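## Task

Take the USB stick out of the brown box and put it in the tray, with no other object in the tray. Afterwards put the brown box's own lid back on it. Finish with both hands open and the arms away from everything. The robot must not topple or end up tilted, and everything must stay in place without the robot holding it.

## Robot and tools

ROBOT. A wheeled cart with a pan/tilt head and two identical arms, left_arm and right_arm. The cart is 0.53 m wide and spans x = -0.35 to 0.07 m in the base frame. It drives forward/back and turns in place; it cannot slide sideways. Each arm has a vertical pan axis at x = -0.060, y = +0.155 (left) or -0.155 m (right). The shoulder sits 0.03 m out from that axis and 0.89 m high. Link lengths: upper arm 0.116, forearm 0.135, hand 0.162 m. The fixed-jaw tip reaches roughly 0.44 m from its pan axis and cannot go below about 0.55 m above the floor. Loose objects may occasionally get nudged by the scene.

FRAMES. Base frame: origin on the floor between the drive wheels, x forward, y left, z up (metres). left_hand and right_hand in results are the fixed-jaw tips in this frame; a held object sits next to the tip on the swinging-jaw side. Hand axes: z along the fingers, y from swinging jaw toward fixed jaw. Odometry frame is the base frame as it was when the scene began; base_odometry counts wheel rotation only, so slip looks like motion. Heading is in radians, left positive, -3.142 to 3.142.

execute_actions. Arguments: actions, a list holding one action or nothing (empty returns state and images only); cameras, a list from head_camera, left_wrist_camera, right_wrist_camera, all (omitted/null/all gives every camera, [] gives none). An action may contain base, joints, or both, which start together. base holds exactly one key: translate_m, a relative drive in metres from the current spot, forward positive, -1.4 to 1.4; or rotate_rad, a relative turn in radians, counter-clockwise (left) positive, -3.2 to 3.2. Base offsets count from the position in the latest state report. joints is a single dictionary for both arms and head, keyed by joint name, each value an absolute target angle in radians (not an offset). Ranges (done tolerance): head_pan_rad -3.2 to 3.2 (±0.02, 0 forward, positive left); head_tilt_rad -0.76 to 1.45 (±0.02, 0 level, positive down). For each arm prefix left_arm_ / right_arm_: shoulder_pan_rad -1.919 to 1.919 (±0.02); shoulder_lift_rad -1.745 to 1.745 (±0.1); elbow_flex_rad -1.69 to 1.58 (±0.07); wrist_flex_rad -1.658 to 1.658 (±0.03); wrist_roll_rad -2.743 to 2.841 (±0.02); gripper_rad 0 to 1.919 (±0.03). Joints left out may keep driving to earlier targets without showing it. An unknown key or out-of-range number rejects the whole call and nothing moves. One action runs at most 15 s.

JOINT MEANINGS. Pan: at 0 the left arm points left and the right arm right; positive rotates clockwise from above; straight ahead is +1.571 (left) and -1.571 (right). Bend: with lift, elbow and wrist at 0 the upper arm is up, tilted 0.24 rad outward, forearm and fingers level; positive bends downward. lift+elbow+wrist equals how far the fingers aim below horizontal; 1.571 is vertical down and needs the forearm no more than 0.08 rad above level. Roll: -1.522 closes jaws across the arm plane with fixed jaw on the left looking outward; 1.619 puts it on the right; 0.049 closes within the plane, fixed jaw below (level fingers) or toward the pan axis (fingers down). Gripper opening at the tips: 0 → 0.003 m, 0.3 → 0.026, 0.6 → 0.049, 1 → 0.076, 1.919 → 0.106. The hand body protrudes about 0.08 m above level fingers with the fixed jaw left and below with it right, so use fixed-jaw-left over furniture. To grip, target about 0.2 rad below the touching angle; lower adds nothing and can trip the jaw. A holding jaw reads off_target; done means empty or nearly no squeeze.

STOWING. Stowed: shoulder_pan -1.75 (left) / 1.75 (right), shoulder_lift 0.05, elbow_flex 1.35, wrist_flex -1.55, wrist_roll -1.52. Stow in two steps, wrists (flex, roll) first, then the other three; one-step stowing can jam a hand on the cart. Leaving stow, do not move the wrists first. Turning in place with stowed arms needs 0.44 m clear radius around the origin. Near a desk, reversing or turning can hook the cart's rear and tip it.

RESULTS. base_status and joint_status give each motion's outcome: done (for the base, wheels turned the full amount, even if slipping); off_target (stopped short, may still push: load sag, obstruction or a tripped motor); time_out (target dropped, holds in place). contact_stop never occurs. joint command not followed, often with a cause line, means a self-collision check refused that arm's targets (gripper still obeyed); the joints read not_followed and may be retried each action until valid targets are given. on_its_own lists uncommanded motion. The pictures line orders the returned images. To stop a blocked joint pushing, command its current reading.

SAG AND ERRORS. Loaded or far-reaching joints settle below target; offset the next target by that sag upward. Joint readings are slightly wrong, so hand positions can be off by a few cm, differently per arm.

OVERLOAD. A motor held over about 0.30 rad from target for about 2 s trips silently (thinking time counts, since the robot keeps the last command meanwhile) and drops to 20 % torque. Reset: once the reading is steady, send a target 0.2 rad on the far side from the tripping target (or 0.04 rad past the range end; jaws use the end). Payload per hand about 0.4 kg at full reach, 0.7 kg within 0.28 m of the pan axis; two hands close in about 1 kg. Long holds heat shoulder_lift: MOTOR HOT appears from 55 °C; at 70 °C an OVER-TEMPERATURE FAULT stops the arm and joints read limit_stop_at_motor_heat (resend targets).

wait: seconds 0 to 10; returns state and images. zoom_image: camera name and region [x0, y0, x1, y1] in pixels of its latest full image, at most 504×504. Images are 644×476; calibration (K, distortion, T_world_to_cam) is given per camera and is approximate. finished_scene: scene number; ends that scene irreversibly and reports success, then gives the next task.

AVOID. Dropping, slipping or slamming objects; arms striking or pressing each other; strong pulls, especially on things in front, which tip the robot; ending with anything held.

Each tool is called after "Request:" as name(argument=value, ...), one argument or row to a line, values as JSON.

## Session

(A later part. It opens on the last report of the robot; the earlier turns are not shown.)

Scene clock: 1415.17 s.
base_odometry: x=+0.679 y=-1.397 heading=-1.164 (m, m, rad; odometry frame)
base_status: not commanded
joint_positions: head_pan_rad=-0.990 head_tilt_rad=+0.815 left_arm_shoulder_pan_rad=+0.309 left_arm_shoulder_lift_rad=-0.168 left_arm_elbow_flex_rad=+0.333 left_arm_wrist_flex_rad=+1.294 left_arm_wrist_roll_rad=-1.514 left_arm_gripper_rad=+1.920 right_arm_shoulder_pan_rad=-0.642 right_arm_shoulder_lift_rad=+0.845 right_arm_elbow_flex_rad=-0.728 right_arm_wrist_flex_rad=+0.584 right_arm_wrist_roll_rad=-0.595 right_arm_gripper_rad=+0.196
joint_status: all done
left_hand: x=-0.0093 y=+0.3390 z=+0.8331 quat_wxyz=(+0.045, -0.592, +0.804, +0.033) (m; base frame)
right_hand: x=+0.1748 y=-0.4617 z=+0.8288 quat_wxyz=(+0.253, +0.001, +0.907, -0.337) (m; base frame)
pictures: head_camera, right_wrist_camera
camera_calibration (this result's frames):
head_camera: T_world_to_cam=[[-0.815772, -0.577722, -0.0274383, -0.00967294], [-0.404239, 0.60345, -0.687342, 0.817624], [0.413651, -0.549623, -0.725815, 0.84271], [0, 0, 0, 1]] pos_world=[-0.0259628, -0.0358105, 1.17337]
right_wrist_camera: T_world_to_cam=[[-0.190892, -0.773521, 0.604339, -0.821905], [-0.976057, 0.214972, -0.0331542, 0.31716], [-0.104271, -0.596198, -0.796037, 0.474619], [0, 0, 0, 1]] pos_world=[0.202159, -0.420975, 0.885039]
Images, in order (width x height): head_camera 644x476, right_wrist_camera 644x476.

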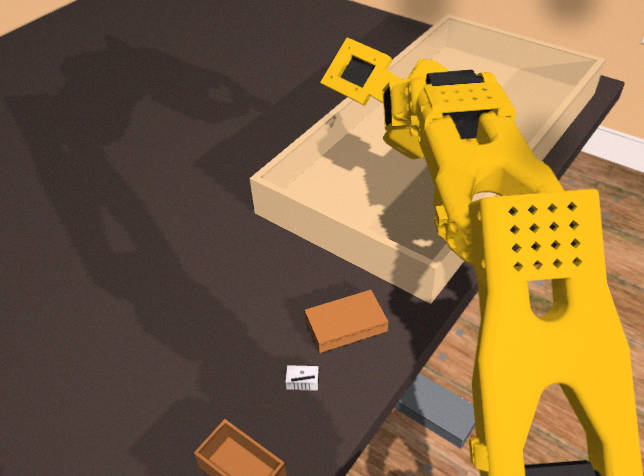

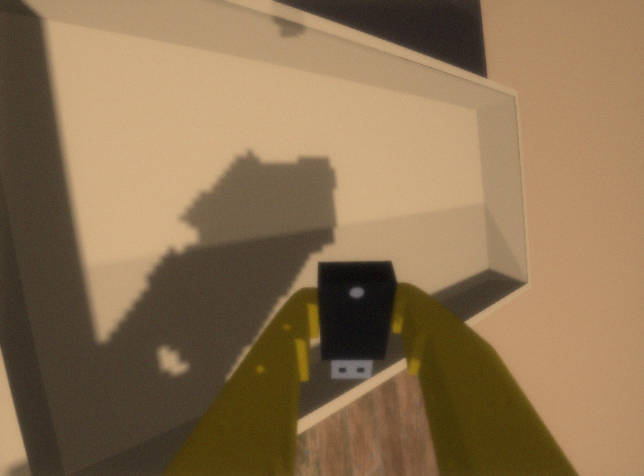

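Request:
zoom_image(
  camera="right_wrist_camera",
  region=[0, 200, 330, 476],
)

Region (0, 200, 330, 476) of right_wrist_camera's 644x476 image, scaled by 1.527; it fills the top 422 rows of this view, and the rest is white.

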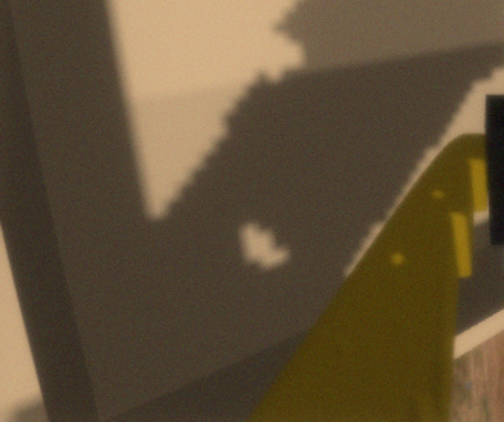

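Request:
execute_actions(
  actions=[
    {"joints": {"right_arm_shoulder_pan_rad": -0.604, "right_arm_shoulder_lift_rad": 1.045}},
  ],
  cameras=["head_camera", "right_wrist_camera"],
)

Scene clock: 1447.90 s.
base_odometry: x=+0.679 y=-1.397 heading=-1.164 (m, m, rad; odometry frame)
base_status: not commanded
joint_positions: head_pan_rad=-0.990 head_tilt_rad=+0.815 left_arm_shoulder_pan_rad=+0.309 left_arm_shoulder_lift_rad=-0.168 left_arm_elbow_flex_rad=+0.333 left_arm_wrist_flex_rad=+1.294 left_arm_wrist_roll_rad=-1.514 left_arm_gripper_rad=+1.920 right_arm_shoulder_pan_rad=-0.610 right_arm_shoulder_lift_rad=+1.072 right_arm_elbow_flex_rad=-0.731 right_arm_wrist_flex_rad=+0.583 right_arm_wrist_roll_rad=-0.595 right_arm_gripper_rad=+0.196
joint_status: all done
left_hand: x=-0.0093 y=+0.3390 z=+0.8331 quat_wxyz=(+0.045, -0.592, +0.804, +0.033) (m; base frame)
right_hand: x=+0.1516 y=-0.4502 z=+0.7512 quat_wxyz=(+0.186, +0.016, +0.948, -0.258) (m; base frame)
pictures: head_camera, right_wrist_camera
camera_calibration (this result's frames):
head_camera: T_world_to_cam=[[-0.815776, -0.577717, -0.0274382, -0.00967326], [-0.404234, 0.603451, -0.687345, 0.817627], [0.413648, -0.549628, -0.725813, 0.842707], [0, 0, 0, 1]] pos_world=[-0.0259631, -0.0358106, 1.17337]
right_wrist_camera: T_world_to_cam=[[-0.146484, -0.866056, 0.478006, -0.724022], [-0.96214, 0.237013, 0.134576, 0.171267], [-0.229844, -0.440195, -0.867986, 0.560599], [0, 0, 0, 1]] pos_world=[0.187576, -0.420863, 0.80963]
Images, in order (width x height): head_camera 644x476, right_wrist_camera 644x476.

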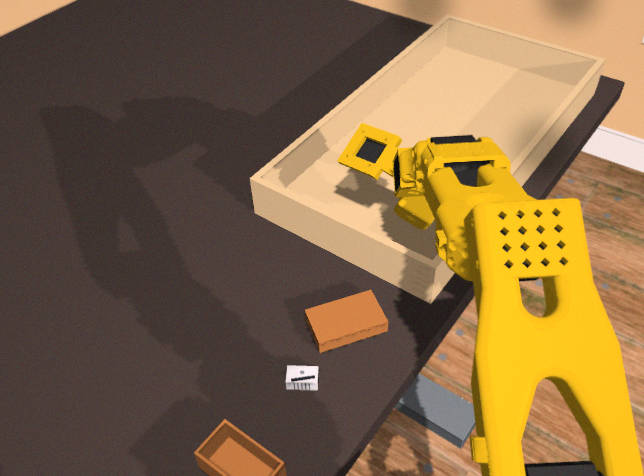

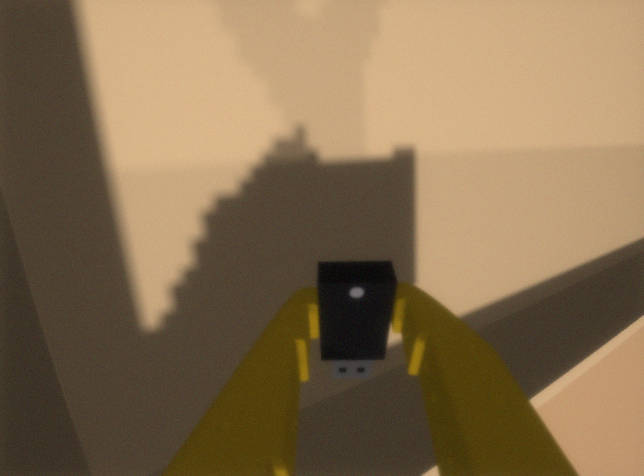

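Request:
zoom_image(
  camera="right_wrist_camera",
  region=[400, 220, 644, 476],
)

Region (400, 220, 644, 476) of right_wrist_camera's 644x476 image, scaled by 1.969; it fills the left 480 columns of this view, and the rest is white.

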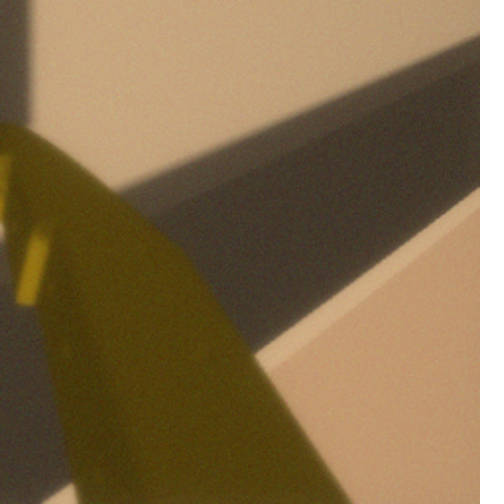

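Request:
execute_actions(
  actions=[
    {"joints": {"right_arm_shoulder_lift_rad": 1.08}},
  ],
  cameras=["head_camera", "right_wrist_camera"],
)

Scene clock: 1505.57 s.
base_odometry: x=+0.679 y=-1.397 heading=-1.164 (m, m, rad; odometry frame)
base_status: not commanded
joint_positions: head_pan_rad=-0.990 head_tilt_rad=+0.815 left_arm_shoulder_pan_rad=+0.309 left_arm_shoulder_lift_rad=-0.168 left_arm_elbow_flex_rad=+0.333 left_arm_wrist_flex_rad=+1.294 left_arm_wrist_roll_rad=-1.514 left_arm_gripper_rad=+1.920 right_arm_shoulder_pan_rad=-0.610 right_arm_shoulder_lift_rad=+1.106 right_arm_elbow_flex_rad=-0.731 right_arm_wrist_flex_rad=+0.583 right_arm_wrist_roll_rad=-0.595 right_arm_gripper_rad=+0.196
joint_status: all done
left_hand: x=-0.0093 y=+0.3390 z=+0.8331 quat_wxyz=(+0.045, -0.592, +0.804, +0.033) (m; base frame)
right_hand: x=+0.1487 y=-0.4461 z=+0.7400 quat_wxyz=(+0.177, +0.016, +0.953, -0.245) (m; base frame)
pictures: head_camera, right_wrist_camera
camera_calibration (this result's frames):
head_camera: T_world_to_cam=[[-0.815776, -0.577717, -0.0274381, -0.00967325], [-0.404234, 0.60345, -0.687345, 0.817627], [0.413648, -0.549628, -0.725813, 0.842707], [0, 0, 0, 1]] pos_world=[-0.0259631, -0.0358106, 1.17337]
right_wrist_camera: T_world_to_cam=[[-0.137451, -0.878985, 0.456609, -0.706835], [-0.959297, 0.232942, 0.159648, 0.148242], [-0.246692, -0.41608, -0.875226, 0.570693], [0, 0, 0, 1]] pos_world=[0.185838, -0.418375, 0.798566]
Images, in order (width x height): head_camera 644x476, right_wrist_camera 644x476.

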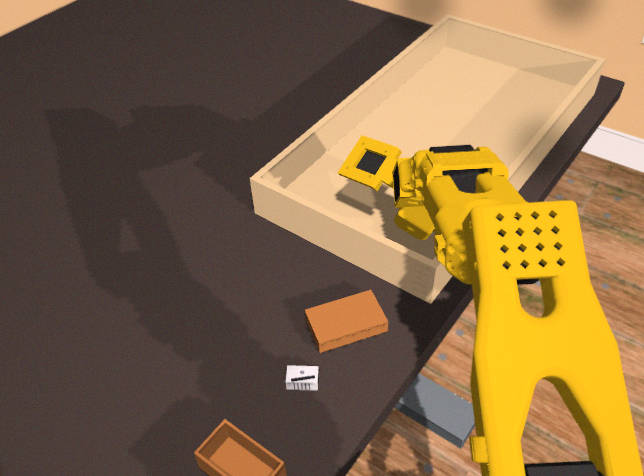

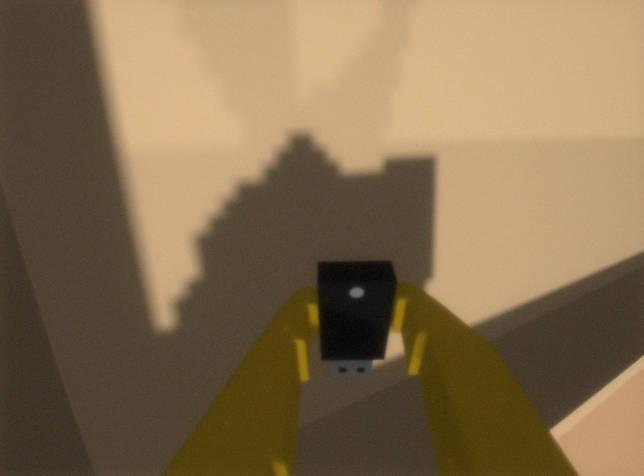

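Request:
execute_actions(
  actions=[
    {"joints": {"right_arm_shoulder_lift_rad": 1.093, "right_arm_gripper_rad": 0.36}},
  ],
  cameras=["head_camera", "right_wrist_camera"],
)

Scene clock: 1519.73 s.
base_odometry: x=+0.679 y=-1.397 heading=-1.164 (m, m, rad; odometry frame)
base_status: not commanded
joint_positions: head_pan_rad=-0.990 head_tilt_rad=+0.815 left_arm_shoulder_pan_rad=+0.309 left_arm_shoulder_lift_rad=-0.168 left_arm_elbow_flex_rad=+0.333 left_arm_wrist_flex_rad=+1.294 left_arm_wrist_roll_rad=-1.514 left_arm_gripper_rad=+1.920 right_arm_shoulder_pan_rad=-0.610 right_arm_shoulder_lift_rad=+1.118 right_arm_elbow_flex_rad=-0.733 right_arm_wrist_flex_rad=+0.581 right_arm_wrist_roll_rad=-0.595 right_arm_gripper_rad=+0.350
joint_status: all done
left_hand: x=-0.0093 y=+0.3390 z=+0.8331 quat_wxyz=(+0.045, -0.592, +0.804, +0.033) (m; base frame)
right_hand: x=+0.1479 y=-0.4449 z=+0.7365 quat_wxyz=(+0.175, +0.016, +0.955, -0.241) (m; base frame)
pictures: head_camera, right_wrist_camera
camera_calibration (this result's frames):
head_camera: T_world_to_cam=[[-0.81578, -0.577711, -0.027438, -0.0096736], [-0.404228, 0.603451, -0.687347, 0.817631], [0.413646, -0.549633, -0.72581, 0.842704], [0, 0, 0, 1]] pos_world=[-0.0259634, -0.0358107, 1.17337]
right_wrist_camera: T_world_to_cam=[[-0.13506, -0.882408, 0.450682, -0.701809], [-0.958437, 0.231712, 0.166455, 0.142065], [-0.25131, -0.40947, -0.877028, 0.57282], [0, 0, 0, 1]] pos_world=[0.18533, -0.417648, 0.795024]
Images, in order (width x height): head_camera 644x476, right_wrist_camera 644x476.

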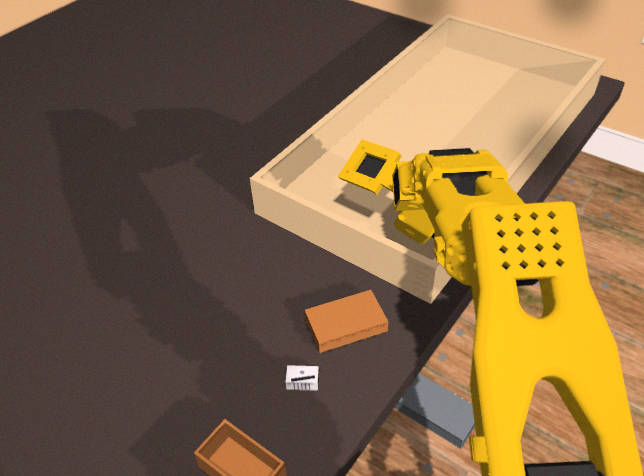

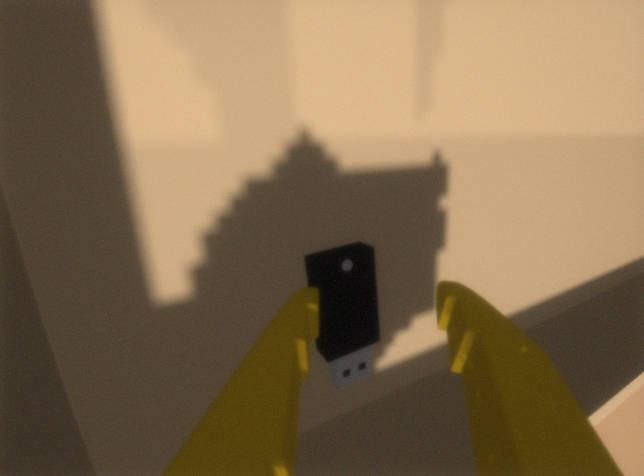

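Request:
execute_actions(
  actions=[
    {"joints": {"right_arm_shoulder_lift_rad": 0.76, "right_arm_wrist_roll_rad": -0.25, "head_pan_rad": -0.95, "head_tilt_rad": 0.9}},
  ],
  cameras=["right_wrist_camera"],
)

Request:
execute_actions(
  actions=[
    {"joints": {"right_arm_shoulder_pan_rad": -0.927, "right_arm_shoulder_lift_rad": 0.665, "right_arm_elbow_flex_rad": -0.336, "right_arm_wrist_flex_rad": 1.185, "right_arm_wrist_roll_rad": 0.058, "right_arm_gripper_rad": 0.69}},
  ],
  cameras=["head_camera", "right_wrist_camera"],
)

Scene clock: 1544.03 s.
base_odometry: x=+0.679 y=-1.397 heading=-1.164 (m, m, rad; odometry frame)
base_status: not commanded
joint_positions: head_pan_rad=-0.960 head_tilt_rad=+0.895 left_arm_shoulder_pan_rad=+0.309 left_arm_shoulder_lift_rad=-0.168 left_arm_elbow_flex_rad=+0.333 left_arm_wrist_flex_rad=+1.294 left_arm_wrist_roll_rad=-1.514 left_arm_gripper_rad=+1.920 right_arm_shoulder_pan_rad=-0.610 right_arm_shoulder_lift_rad=+0.822 right_arm_elbow_flex_rad=-0.733 right_arm_wrist_flex_rad=+0.581 right_arm_wrist_roll_rad=-0.259 right_arm_gripper_rad=+0.350
joint_status: all done
left_hand: x=-0.0093 y=+0.3390 z=+0.8331 quat_wxyz=(+0.045, -0.592, +0.804, +0.033) (m; base frame)
right_hand: x=+0.1637 y=-0.4718 z=+0.8376 quat_wxyz=(+0.193, -0.136, +0.890, -0.390) (m; base frame)
pictures: right_wrist_camera
camera_calibration (this result's frames):
right_wrist_camera: T_world_to_cam=[[0.0712257, -0.664149, 0.744199, -0.945607], [-0.989851, 0.0449213, 0.134826, 0.0901263], [-0.122975, -0.746249, -0.654209, 0.288011], [0, 0, 0, 1]] pos_world=[0.191981, -0.417145, 0.879988]
Images, in order (width x height): right_wrist_camera 644x476.

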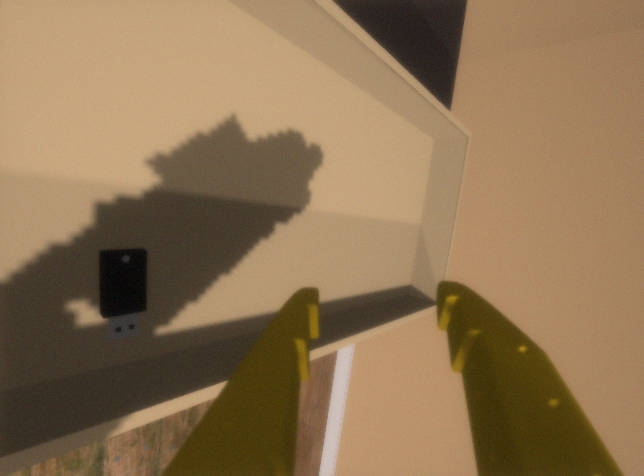

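Scene clock: 1545.27 s.
base_odometry: x=+0.679 y=-1.397 heading=-1.164 (m, m, rad; odometry frame)
base_status: not commanded
joint_positions: head_pan_rad=-0.960 head_tilt_rad=+0.895 left_arm_shoulder_pan_rad=+0.309 left_arm_shoulder_lift_rad=-0.168 left_arm_elbow_flex_rad=+0.333 left_arm_wrist_flex_rad=+1.294 left_arm_wrist_roll_rad=-1.514 left_arm_gripper_rad=+1.920 right_arm_shoulder_pan_rad=-0.921 right_arm_shoulder_lift_rad=+0.718 right_arm_elbow_flex_rad=-0.332 right_arm_wrist_flex_rad=+1.179 right_arm_wrist_roll_rad=+0.048 right_arm_gripper_rad=+0.681
joint_status: all done
left_hand: x=-0.0093 y=+0.3390 z=+0.8331 quat_wxyz=(+0.045, -0.592, +0.804, +0.033) (m; base frame)
right_hand: x=+0.1353 y=-0.3039 z=+0.7540 quat_wxyz=(+0.001, -0.444, +0.896, -0.003) (m; base frame)
pictures: head_camera, right_wrist_camera
camera_calibration (this result's frames):
head_camera: T_world_to_cam=[[-0.799394, -0.600049, -0.0301842, -0.00574258], [-0.452401, 0.634234, -0.626961, 0.745862], [0.395351, -0.487534, -0.778465, 0.90245], [0, 0, 0, 1]] pos_world=[-0.0239464, -0.0365219, 1.16998]
right_wrist_camera: T_world_to_cam=[[0.783401, -0.621439, 0.00988543, -0.299536], [-0.520555, -0.647368, 0.55672, -0.526226], [-0.339568, -0.441281, -0.830641, 0.610082], [0, 0, 0, 1]] pos_world=[0.167891, -0.257588, 0.802681]
Images, in order (width x height): head_camera 644x476, right_wrist_camera 644x476.

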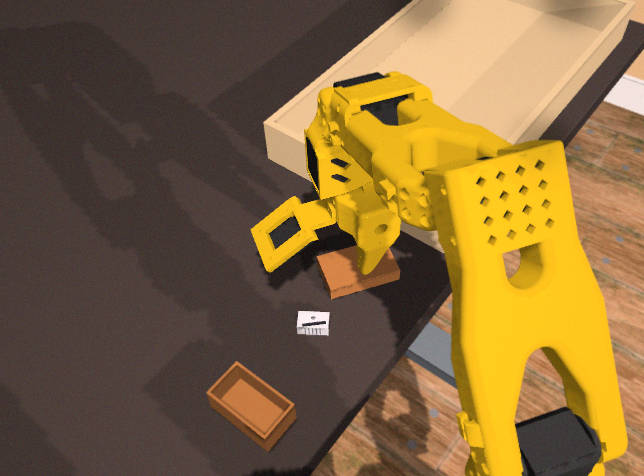

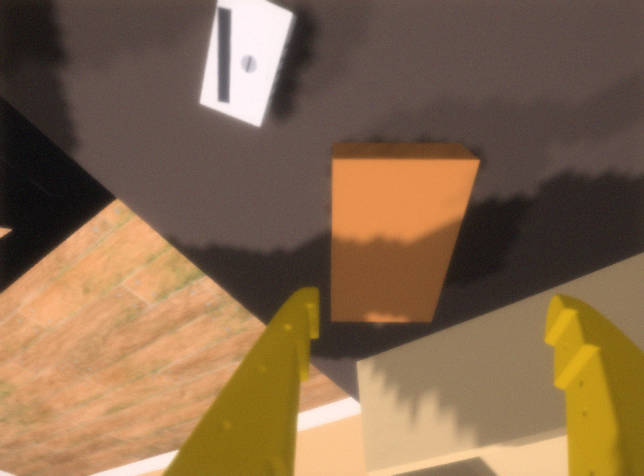

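Request:
execute_actions(
  actions=[
    {"joints": {"right_arm_shoulder_lift_rad": 0.833, "right_arm_wrist_flex_rad": 1.039}},
  ],
  cameras=["head_camera", "right_wrist_camera"],
)

Scene clock: 1567.83 s.
base_odometry: x=+0.679 y=-1.397 heading=-1.164 (m, m, rad; odometry frame)
base_status: not commanded
joint_positions: head_pan_rad=-0.960 head_tilt_rad=+0.895 left_arm_shoulder_pan_rad=+0.309 left_arm_shoulder_lift_rad=-0.168 left_arm_elbow_flex_rad=+0.333 left_arm_wrist_flex_rad=+1.294 left_arm_wrist_roll_rad=-1.514 left_arm_gripper_rad=+1.920 right_arm_shoulder_pan_rad=-0.921 right_arm_shoulder_lift_rad=+0.851 right_arm_elbow_flex_rad=-0.332 right_arm_wrist_flex_rad=+1.046 right_arm_wrist_roll_rad=+0.048 right_arm_gripper_rad=+0.681
joint_status: all done
left_hand: x=-0.0093 y=+0.3390 z=+0.8331 quat_wxyz=(+0.045, -0.592, +0.804, +0.033) (m; base frame)
right_hand: x=+0.1359 y=-0.3043 z=+0.7242 quat_wxyz=(+0.001, -0.444, +0.896, -0.003) (m; base frame)
pictures: head_camera, right_wrist_camera
camera_calibration (this result's frames):
head_camera: T_world_to_cam=[[-0.799392, -0.600051, -0.0301843, -0.00574243], [-0.452404, 0.634234, -0.626959, 0.74586], [0.395351, -0.487531, -0.778467, 0.902452], [0, 0, 0, 1]] pos_world=[-0.0239462, -0.0365219, 1.16998]
right_wrist_camera: T_world_to_cam=[[0.783401, -0.621439, 0.00988543, -0.300001], [-0.520555, -0.647368, 0.55672, -0.509656], [-0.339568, -0.441281, -0.830641, 0.585387], [0, 0, 0, 1]] pos_world=[0.168496, -0.258047, 0.772947]
Images, in order (width x height): head_camera 644x476, right_wrist_camera 644x476.

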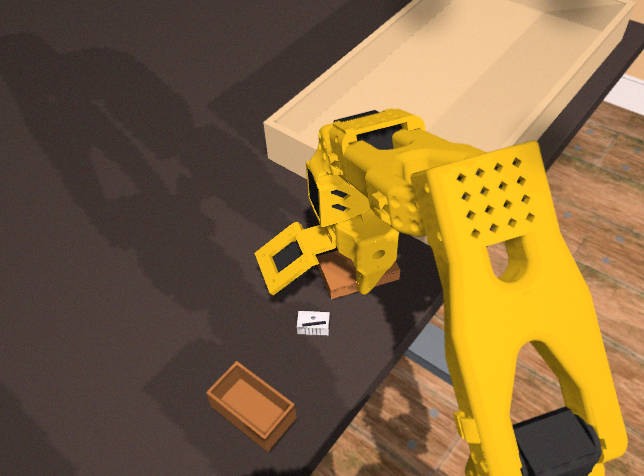

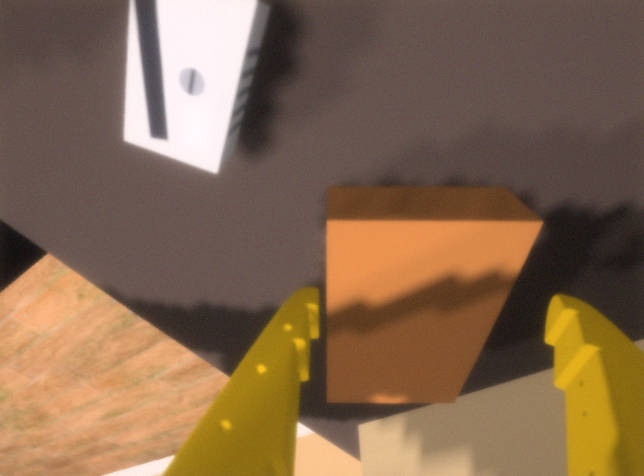

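Request:
execute_actions(
  actions=[
    {"joints": {"right_arm_gripper_rad": 0.30, "head_pan_rad": -0.72, "head_tilt_rad": 1.05}},
  ],
  cameras=["head_camera", "right_wrist_camera"],
)

Scene clock: 1571.53 s.
base_odometry: x=+0.679 y=-1.397 heading=-1.164 (m, m, rad; odometry frame)
base_status: not commanded
joint_positions: head_pan_rad=-0.730 head_tilt_rad=+1.045 left_arm_shoulder_pan_rad=+0.309 left_arm_shoulder_lift_rad=-0.168 left_arm_elbow_flex_rad=+0.333 left_arm_wrist_flex_rad=+1.294 left_arm_wrist_roll_rad=-1.514 left_arm_gripper_rad=+1.920 right_arm_shoulder_pan_rad=-0.921 right_arm_shoulder_lift_rad=+0.851 right_arm_elbow_flex_rad=-0.332 right_arm_wrist_flex_rad=+1.044 right_arm_wrist_roll_rad=+0.048 right_arm_gripper_rad=+0.446
joint_status: right_arm_gripper_rad off_target (ended at +0.446, target +0.300); the others done
left_hand: x=-0.0093 y=+0.3390 z=+0.8331 quat_wxyz=(+0.045, -0.592, +0.804, +0.033) (m; base frame)
right_hand: x=+0.1361 y=-0.3045 z=+0.7242 quat_wxyz=(+0.002, -0.444, +0.896, -0.003) (m; base frame)
pictures: head_camera, right_wrist_camera
camera_calibration (this result's frames):
head_camera: T_world_to_cam=[[-0.645198, -0.763222, -0.0347944, 0.00681098], [-0.648462, 0.571129, -0.503298, 0.594311], [0.404001, -0.302164, -0.863412, 1.00063], [0, 0, 0, 1]] pos_world=[-0.0144729, -0.0318751, 1.16331]
right_wrist_camera: T_world_to_cam=[[0.783388, -0.621429, 0.011419, -0.301353], [-0.521235, -0.646852, 0.556684, -0.509368], [-0.338553, -0.442051, -0.830646, 0.585009], [0, 0, 0, 1]] pos_world=[0.168632, -0.258151, 0.772934]
Images, in order (width x height): head_camera 644x476, right_wrist_camera 644x476.

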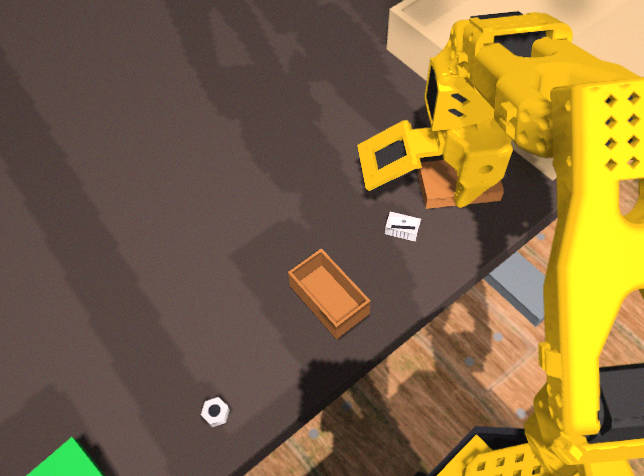

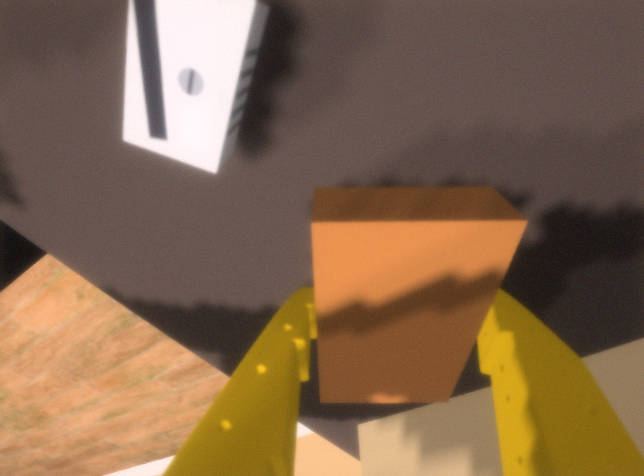

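Request:
zoom_image(
  camera="right_wrist_camera",
  region=[290, 170, 550, 420],
)

Request:
zoom_image(
  camera="head_camera",
  region=[270, 230, 390, 350],
)

Region (290, 170, 550, 420) of right_wrist_camera's 644x476 image, scaled by 1.938; it fills the top 485 rows of this view, and the rest is white.

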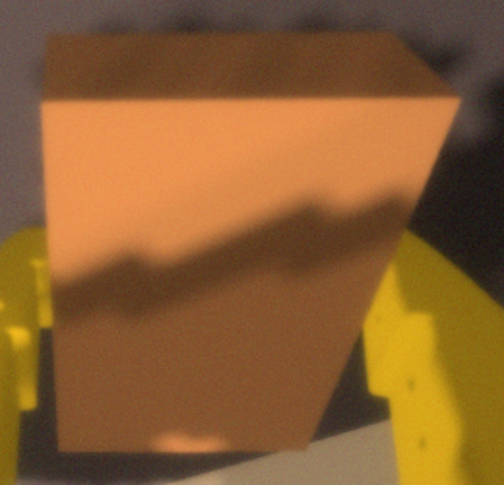

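Region (270, 230, 390, 350) of head_camera's 644x476 image, scaled by 4.200.

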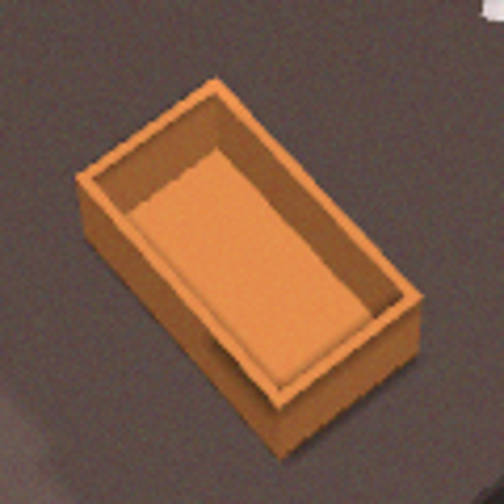

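Request:
execute_actions(
  actions=[
    {"joints": {"right_arm_shoulder_lift_rad": 0.60}},
  ],
  cameras=["right_wrist_camera"],
)

Request:
execute_actions(
  actions=[
    {"joints": {"right_arm_shoulder_pan_rad": -1.572, "right_arm_shoulder_lift_rad": 0.278, "right_arm_elbow_flex_rad": 0.249, "right_arm_wrist_flex_rad": 0.985, "right_arm_wrist_roll_rad": -1.532}},
  ],
  cameras=["head_camera", "right_wrist_camera"],
)

Scene clock: 1627.13 s.
base_odometry: x=+0.679 y=-1.397 heading=-1.164 (m, m, rad; odometry frame)
base_status: not commanded
joint_positions: head_pan_rad=-0.730 head_tilt_rad=+1.045 left_arm_shoulder_pan_rad=+0.309 left_arm_shoulder_lift_rad=-0.168 left_arm_elbow_flex_rad=+0.333 left_arm_wrist_flex_rad=+1.294 left_arm_wrist_roll_rad=-1.514 left_arm_gripper_rad=+1.920 right_arm_shoulder_pan_rad=-0.921 right_arm_shoulder_lift_rad=+0.655 right_arm_elbow_flex_rad=-0.332 right_arm_wrist_flex_rad=+1.044 right_arm_wrist_roll_rad=+0.048 right_arm_gripper_rad=+0.446
joint_status: all done
left_hand: x=-0.0093 y=+0.3390 z=+0.8331 quat_wxyz=(+0.045, -0.592, +0.804, +0.033) (m; base frame)
right_hand: x=+0.1592 y=-0.3220 z=+0.7697 quat_wxyz=(+0.045, -0.442, +0.891, -0.091) (m; base frame)
pictures: right_wrist_camera
camera_calibration (this result's frames):
right_wrist_camera: T_world_to_cam=[[0.766317, -0.608462, 0.206234, -0.47388], [-0.607355, -0.581438, 0.541341, -0.487392], [-0.209473, -0.540096, -0.815118, 0.558748], [0, 0, 0, 1]] pos_world=[0.184165, -0.269949, 0.817021]
Images, in order (width x height): right_wrist_camera 644x476.

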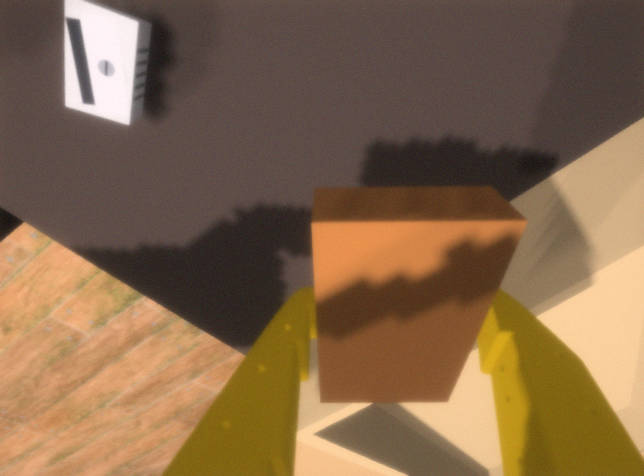

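Scene clock: 1629.10 s.
base_odometry: x=+0.679 y=-1.397 heading=-1.164 (m, m, rad; odometry frame)
base_status: not commanded
joint_positions: head_pan_rad=-0.730 head_tilt_rad=+1.045 left_arm_shoulder_pan_rad=+0.309 left_arm_shoulder_lift_rad=-0.168 left_arm_elbow_flex_rad=+0.333 left_arm_wrist_flex_rad=+1.294 left_arm_wrist_roll_rad=-1.514 left_arm_gripper_rad=+1.920 right_arm_shoulder_pan_rad=-1.565 right_arm_shoulder_lift_rad=+0.320 right_arm_elbow_flex_rad=+0.251 right_arm_wrist_flex_rad=+0.991 right_arm_wrist_roll_rad=-1.523 right_arm_gripper_rad=+0.446
joint_status: all done
left_hand: x=-0.0093 y=+0.3390 z=+0.8331 quat_wxyz=(+0.045, -0.592, +0.804, +0.033) (m; base frame)
right_hand: x=+0.1500 y=-0.1484 z=+0.7630 quat_wxyz=(+0.005, +0.003, +1.000, +0.000) (m; base frame)
pictures: head_camera, right_wrist_camera
camera_calibration (this result's frames):
head_camera: T_world_to_cam=[[-0.645192, -0.763228, -0.0347946, 0.00681148], [-0.648469, 0.571125, -0.503293, 0.594305], [0.404, -0.302158, -0.863415, 1.00063], [0, 0, 0, 1]] pos_world=[-0.0144725, -0.0318749, 1.16331]
right_wrist_camera: T_world_to_cam=[[-0.0263735, -0.999646, 0.00350822, -0.144309], [-0.835384, 0.023967, 0.549145, -0.270313], [-0.549034, 0.0115522, -0.83572, 0.793689], [0, 0, 0, 1]] pos_world=[0.206142, -0.146948, 0.812249]
Images, in order (width x height): head_camera 644x476, right_wrist_camera 644x476.

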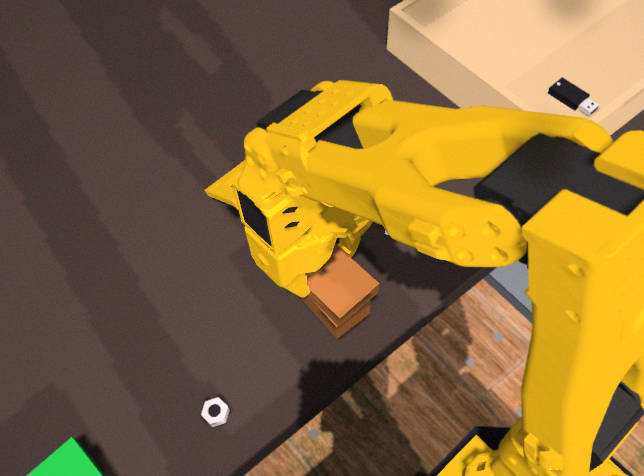

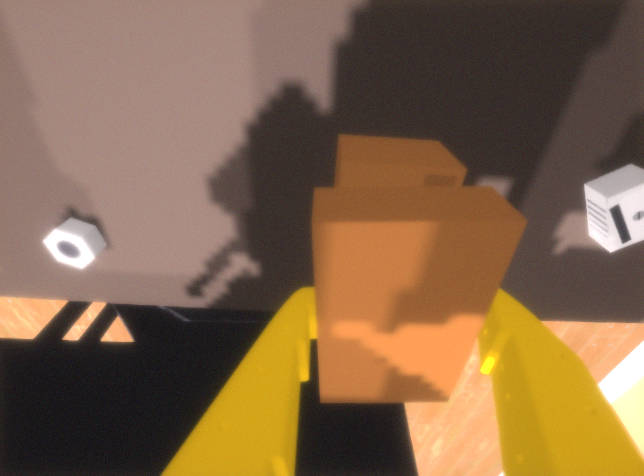

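Request:
zoom_image(
  camera="right_wrist_camera",
  region=[300, 115, 540, 235],
)

Request:
zoom_image(
  camera="head_camera",
  region=[280, 240, 400, 350],
)

Region (300, 115, 540, 235) of right_wrist_camera's 644x476 image, scaled by 2.100.

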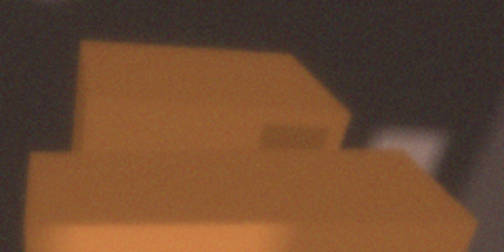

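Region (280, 240, 400, 350) of head_camera's 644x476 image, scaled by 4.200; it fills the top 462 rows of this view, and the rest is white.

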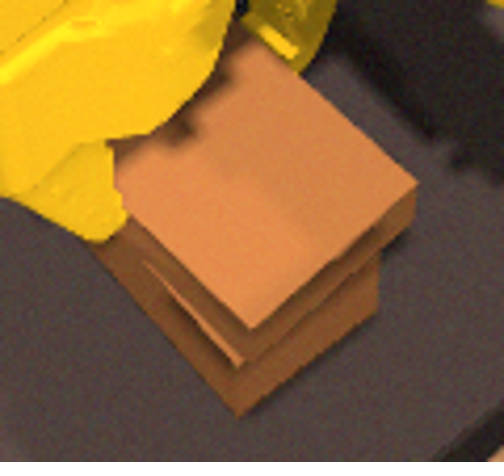

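Request:
execute_actions(
  actions=[
    {"joints": {"right_arm_shoulder_pan_rad": -1.547, "right_arm_shoulder_lift_rad": 0.378, "right_arm_elbow_flex_rad": 0.214, "right_arm_wrist_flex_rad": 0.928, "right_arm_wrist_roll_rad": -1.587}},
  ],
  cameras=["head_camera", "right_wrist_camera"],
)

Request:
zoom_image(
  camera="right_wrist_camera",
  region=[300, 115, 540, 235],
)

Request:
zoom_image(
  camera="head_camera",
  region=[280, 240, 400, 350],
)

Scene clock: 1699.83 s.
base_odometry: x=+0.679 y=-1.397 heading=-1.164 (m, m, rad; odometry frame)
base_status: not commanded
joint_positions: head_pan_rad=-0.730 head_tilt_rad=+1.045 left_arm_shoulder_pan_rad=+0.309 left_arm_shoulder_lift_rad=-0.168 left_arm_elbow_flex_rad=+0.333 left_arm_wrist_flex_rad=+1.294 left_arm_wrist_roll_rad=-1.514 left_arm_gripper_rad=+1.920 right_arm_shoulder_pan_rad=-1.553 right_arm_shoulder_lift_rad=+0.391 right_arm_elbow_flex_rad=+0.241 right_arm_wrist_flex_rad=+0.934 right_arm_wrist_roll_rad=-1.576 right_arm_gripper_rad=+0.446
joint_status: all done
left_hand: x=-0.0093 y=+0.3390 z=+0.8331 quat_wxyz=(+0.045, -0.592, +0.804, +0.033) (m; base frame)
right_hand: x=+0.1521 y=-0.1510 z=+0.7514 quat_wxyz=(+0.002, +0.036, +0.999, +0.000) (m; base frame)
pictures: head_camera, right_wrist_camera
camera_calibration (this result's frames):
head_camera: T_world_to_cam=[[-0.645185, -0.763233, -0.0347947, 0.0068119], [-0.648475, 0.571121, -0.50329, 0.594301], [0.404, -0.302152, -0.863417, 1.00064], [0, 0, 0, 1]] pos_world=[-0.0144722, -0.0318747, 1.16331]
right_wrist_camera: T_world_to_cam=[[-0.0921893, -0.995736, 0.00335572, -0.136107], [-0.829464, 0.0786588, 0.552994, -0.257657], [-0.5509, 0.0481967, -0.833178, 0.78906], [0, 0, 0, 1]] pos_world=[0.208428, -0.15329, 0.800368]
Images, in order (width x height): head_camera 644x476, right_wrist_camera 644x476.

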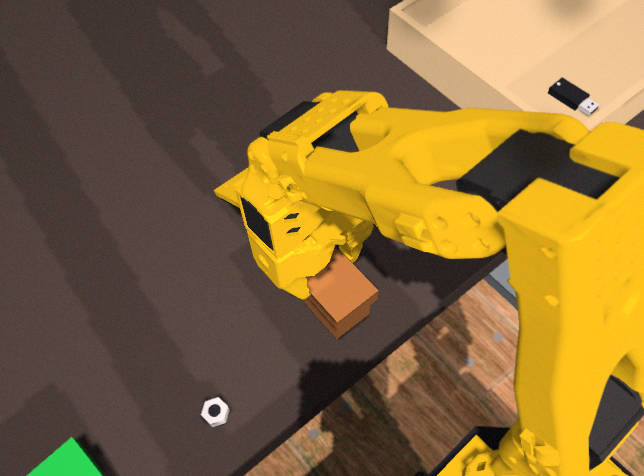

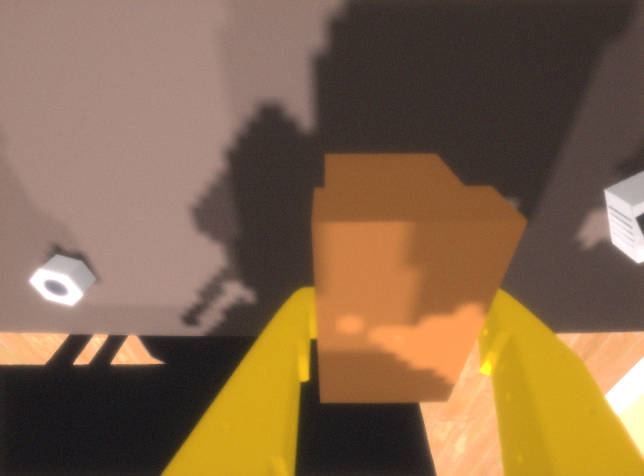

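Region (300, 115, 540, 235) of right_wrist_camera's 644x476 image, scaled by 2.100.

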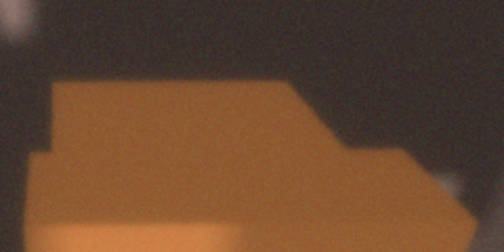

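Region (280, 240, 400, 350) of head_camera's 644x476 image, scaled by 4.200; it fills the top 462 rows of this view, and the rest is white.

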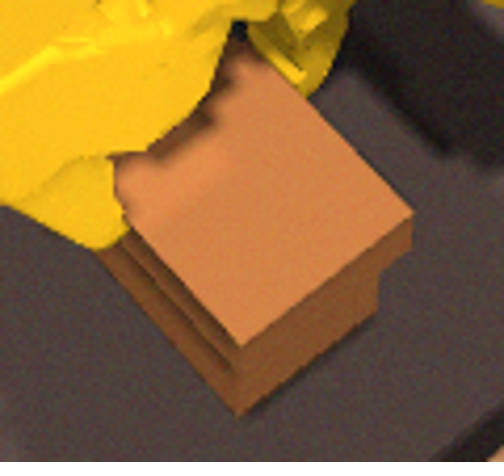

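Request:
zoom_image(
  camera="right_wrist_camera",
  region=[300, 140, 360, 200],
)

Request:
zoom_image(
  camera="right_wrist_camera",
  region=[420, 140, 510, 200],
)

Region (300, 140, 360, 200) of right_wrist_camera's 644x476 image, scaled by 8.400.

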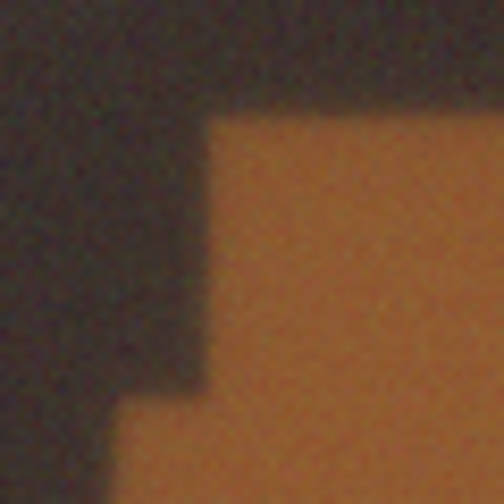

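Region (420, 140, 510, 200) of right_wrist_camera's 644x476 image, scaled by 5.600.

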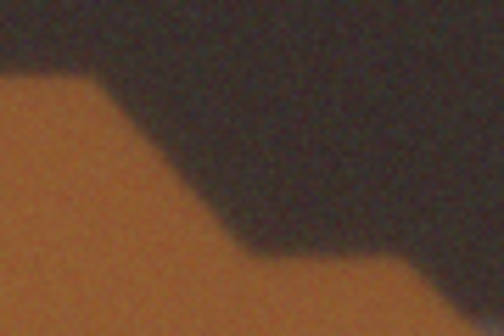

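Request:
execute_actions(
  actions=[
    {"joints": {"right_arm_shoulder_pan_rad": -1.562, "right_arm_wrist_roll_rad": -1.599}},
  ],
  cameras=["head_camera", "right_wrist_camera"],
)

Request:
zoom_image(
  camera="right_wrist_camera",
  region=[300, 140, 360, 200],
)

Request:
zoom_image(
  camera="right_wrist_camera",
  region=[420, 140, 510, 200],
)

Request:
zoom_image(
  camera="head_camera",
  region=[310, 270, 390, 350],
)

Scene clock: 1781.83 s.
base_odometry: x=+0.679 y=-1.397 heading=-1.164 (m, m, rad; odometry frame)
base_status: not commanded
joint_positions: head_pan_rad=-0.730 head_tilt_rad=+1.045 left_arm_shoulder_pan_rad=+0.309 left_arm_shoulder_lift_rad=-0.168 left_arm_elbow_flex_rad=+0.333 left_arm_wrist_flex_rad=+1.294 left_arm_wrist_roll_rad=-1.514 left_arm_gripper_rad=+1.920 right_arm_shoulder_pan_rad=-1.556 right_arm_shoulder_lift_rad=+0.391 right_arm_elbow_flex_rad=+0.241 right_arm_wrist_flex_rad=+0.934 right_arm_wrist_roll_rad=-1.590 right_arm_gripper_rad=+0.446
joint_status: all done
left_hand: x=-0.0093 y=+0.3390 z=+0.8331 quat_wxyz=(+0.045, -0.592, +0.804, +0.033) (m; base frame)
right_hand: x=+0.1522 y=-0.1504 z=+0.7514 quat_wxyz=(+0.002, +0.041, +0.999, +0.000) (m; base frame)
pictures: head_camera, right_wrist_camera
camera_calibration (this result's frames):
head_camera: T_world_to_cam=[[-0.645185, -0.763234, -0.0347947, 0.0068119], [-0.648475, 0.571121, -0.50329, 0.594301], [0.404, -0.302152, -0.863417, 1.00064], [0, 0, 0, 1]] pos_world=[-0.0144722, -0.0318747, 1.16331]
right_wrist_camera: T_world_to_cam=[[-0.102876, -0.994689, 0.00329174, -0.133624], [-0.828572, 0.0875252, 0.552999, -0.256435], [-0.55035, 0.0541627, -0.833176, 0.789894], [0, 0, 0, 1]] pos_world=[0.208496, -0.153252, 0.800368]
Images, in order (width x height): head_camera 644x476, right_wrist_camera 644x476.

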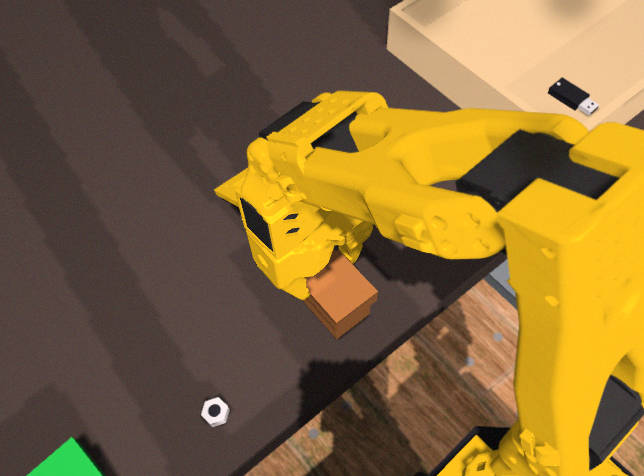

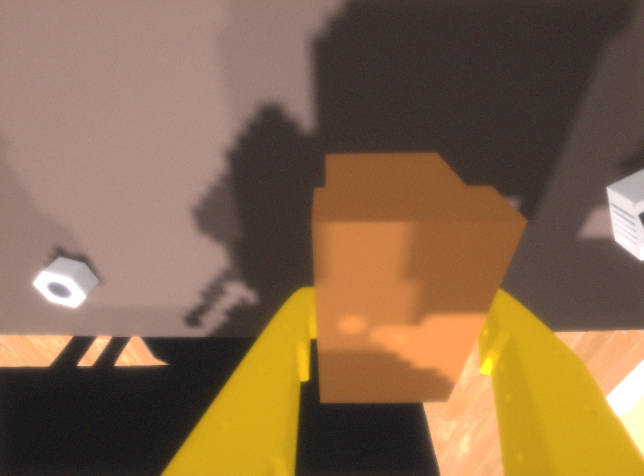

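Region (300, 140, 360, 200) of right_wrist_camera's 644x476 image, scaled by 8.400.

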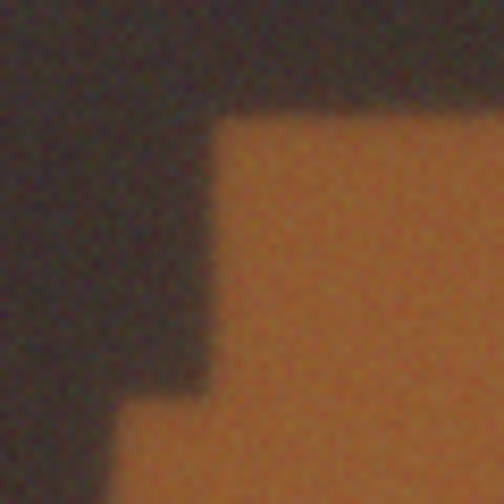

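Region (420, 140, 510, 200) of right_wrist_camera's 644x476 image, scaled by 5.600.

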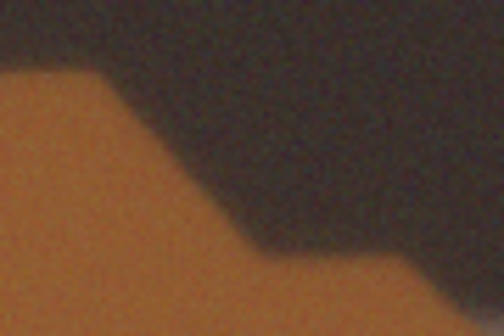

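Region (310, 270, 390, 350) of head_camera's 644x476 image, scaled by 6.300.

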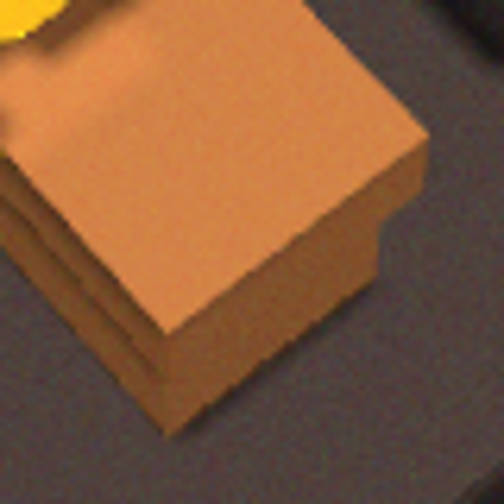

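Request:
execute_actions(
  actions=[
    {"joints": {"right_arm_shoulder_lift_rad": 0.4355, "right_arm_wrist_flex_rad": 0.8685}},
  ],
  cameras=["head_camera", "right_wrist_camera"],
)

Request:
zoom_image(
  camera="right_wrist_camera",
  region=[300, 130, 540, 240],
)

Request:
zoom_image(
  camera="head_camera",
  region=[290, 250, 390, 350],
)

Scene clock: 1806.70 s.
base_odometry: x=+0.679 y=-1.397 heading=-1.164 (m, m, rad; odometry frame)
base_status: not commanded
joint_positions: head_pan_rad=-0.730 head_tilt_rad=+1.045 left_arm_shoulder_pan_rad=+0.309 left_arm_shoulder_lift_rad=-0.168 left_arm_elbow_flex_rad=+0.333 left_arm_wrist_flex_rad=+1.294 left_arm_wrist_roll_rad=-1.514 left_arm_gripper_rad=+1.920 right_arm_shoulder_pan_rad=-1.556 right_arm_shoulder_lift_rad=+0.448 right_arm_elbow_flex_rad=+0.240 right_arm_wrist_flex_rad=+0.874 right_arm_wrist_roll_rad=-1.590 right_arm_gripper_rad=+0.446
joint_status: all done
left_hand: x=-0.0093 y=+0.3390 z=+0.8331 quat_wxyz=(+0.045, -0.592, +0.804, +0.033) (m; base frame)
right_hand: x=+0.1538 y=-0.1504 z=+0.7413 quat_wxyz=(+0.005, +0.041, +0.999, +0.000) (m; base frame)
pictures: head_camera, right_wrist_camera
camera_calibration (this result's frames):
head_camera: T_world_to_cam=[[-0.645185, -0.763233, -0.0347947, 0.0068119], [-0.648475, 0.571121, -0.50329, 0.594301], [0.404, -0.302152, -0.863417, 1.00064], [0, 0, 0, 1]] pos_world=[-0.0144722, -0.0318747, 1.16331]
right_wrist_camera: T_world_to_cam=[[-0.10289, -0.994689, 0.00288482, -0.133146], [-0.831108, 0.087562, 0.549174, -0.246297], [-0.54651, 0.0541069, -0.835703, 0.783623], [0, 0, 0, 1]] pos_world=[0.209859, -0.153272, 0.79052]
Images, in order (width x height): head_camera 644x476, right_wrist_camera 644x476.

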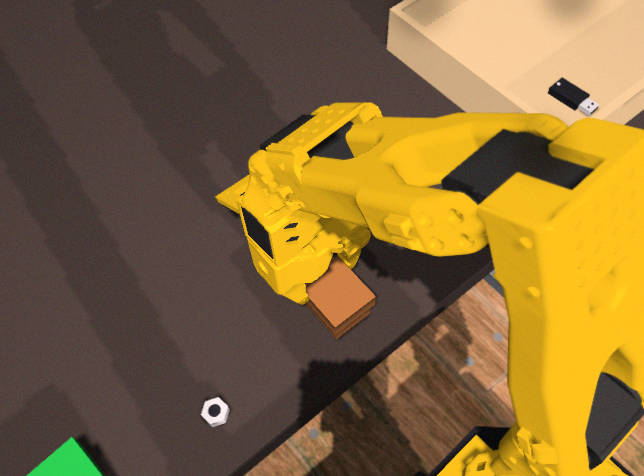

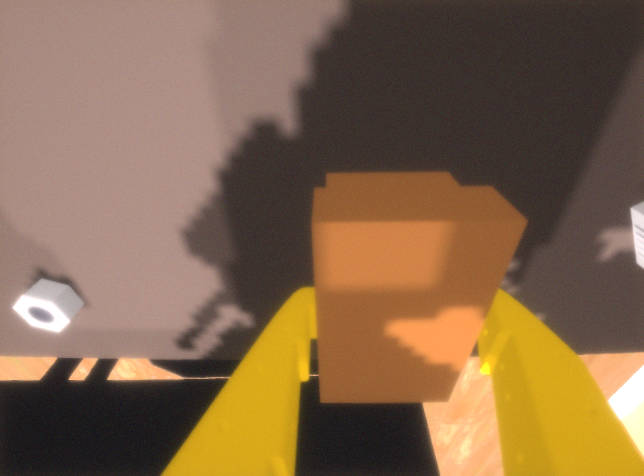

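Region (300, 130, 540, 240) of right_wrist_camera's 644x476 image, scaled by 2.100; it fills the top 231 rows of this view, and the rest is white.

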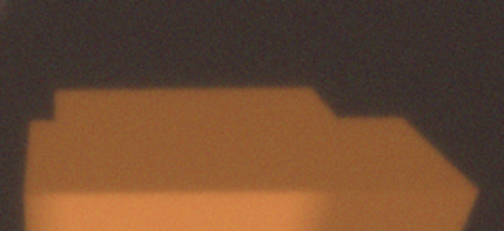

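Region (290, 250, 390, 350) of head_camera's 644x476 image, scaled by 5.040.

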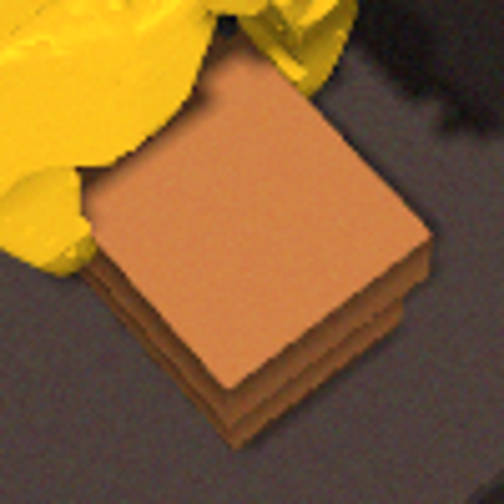

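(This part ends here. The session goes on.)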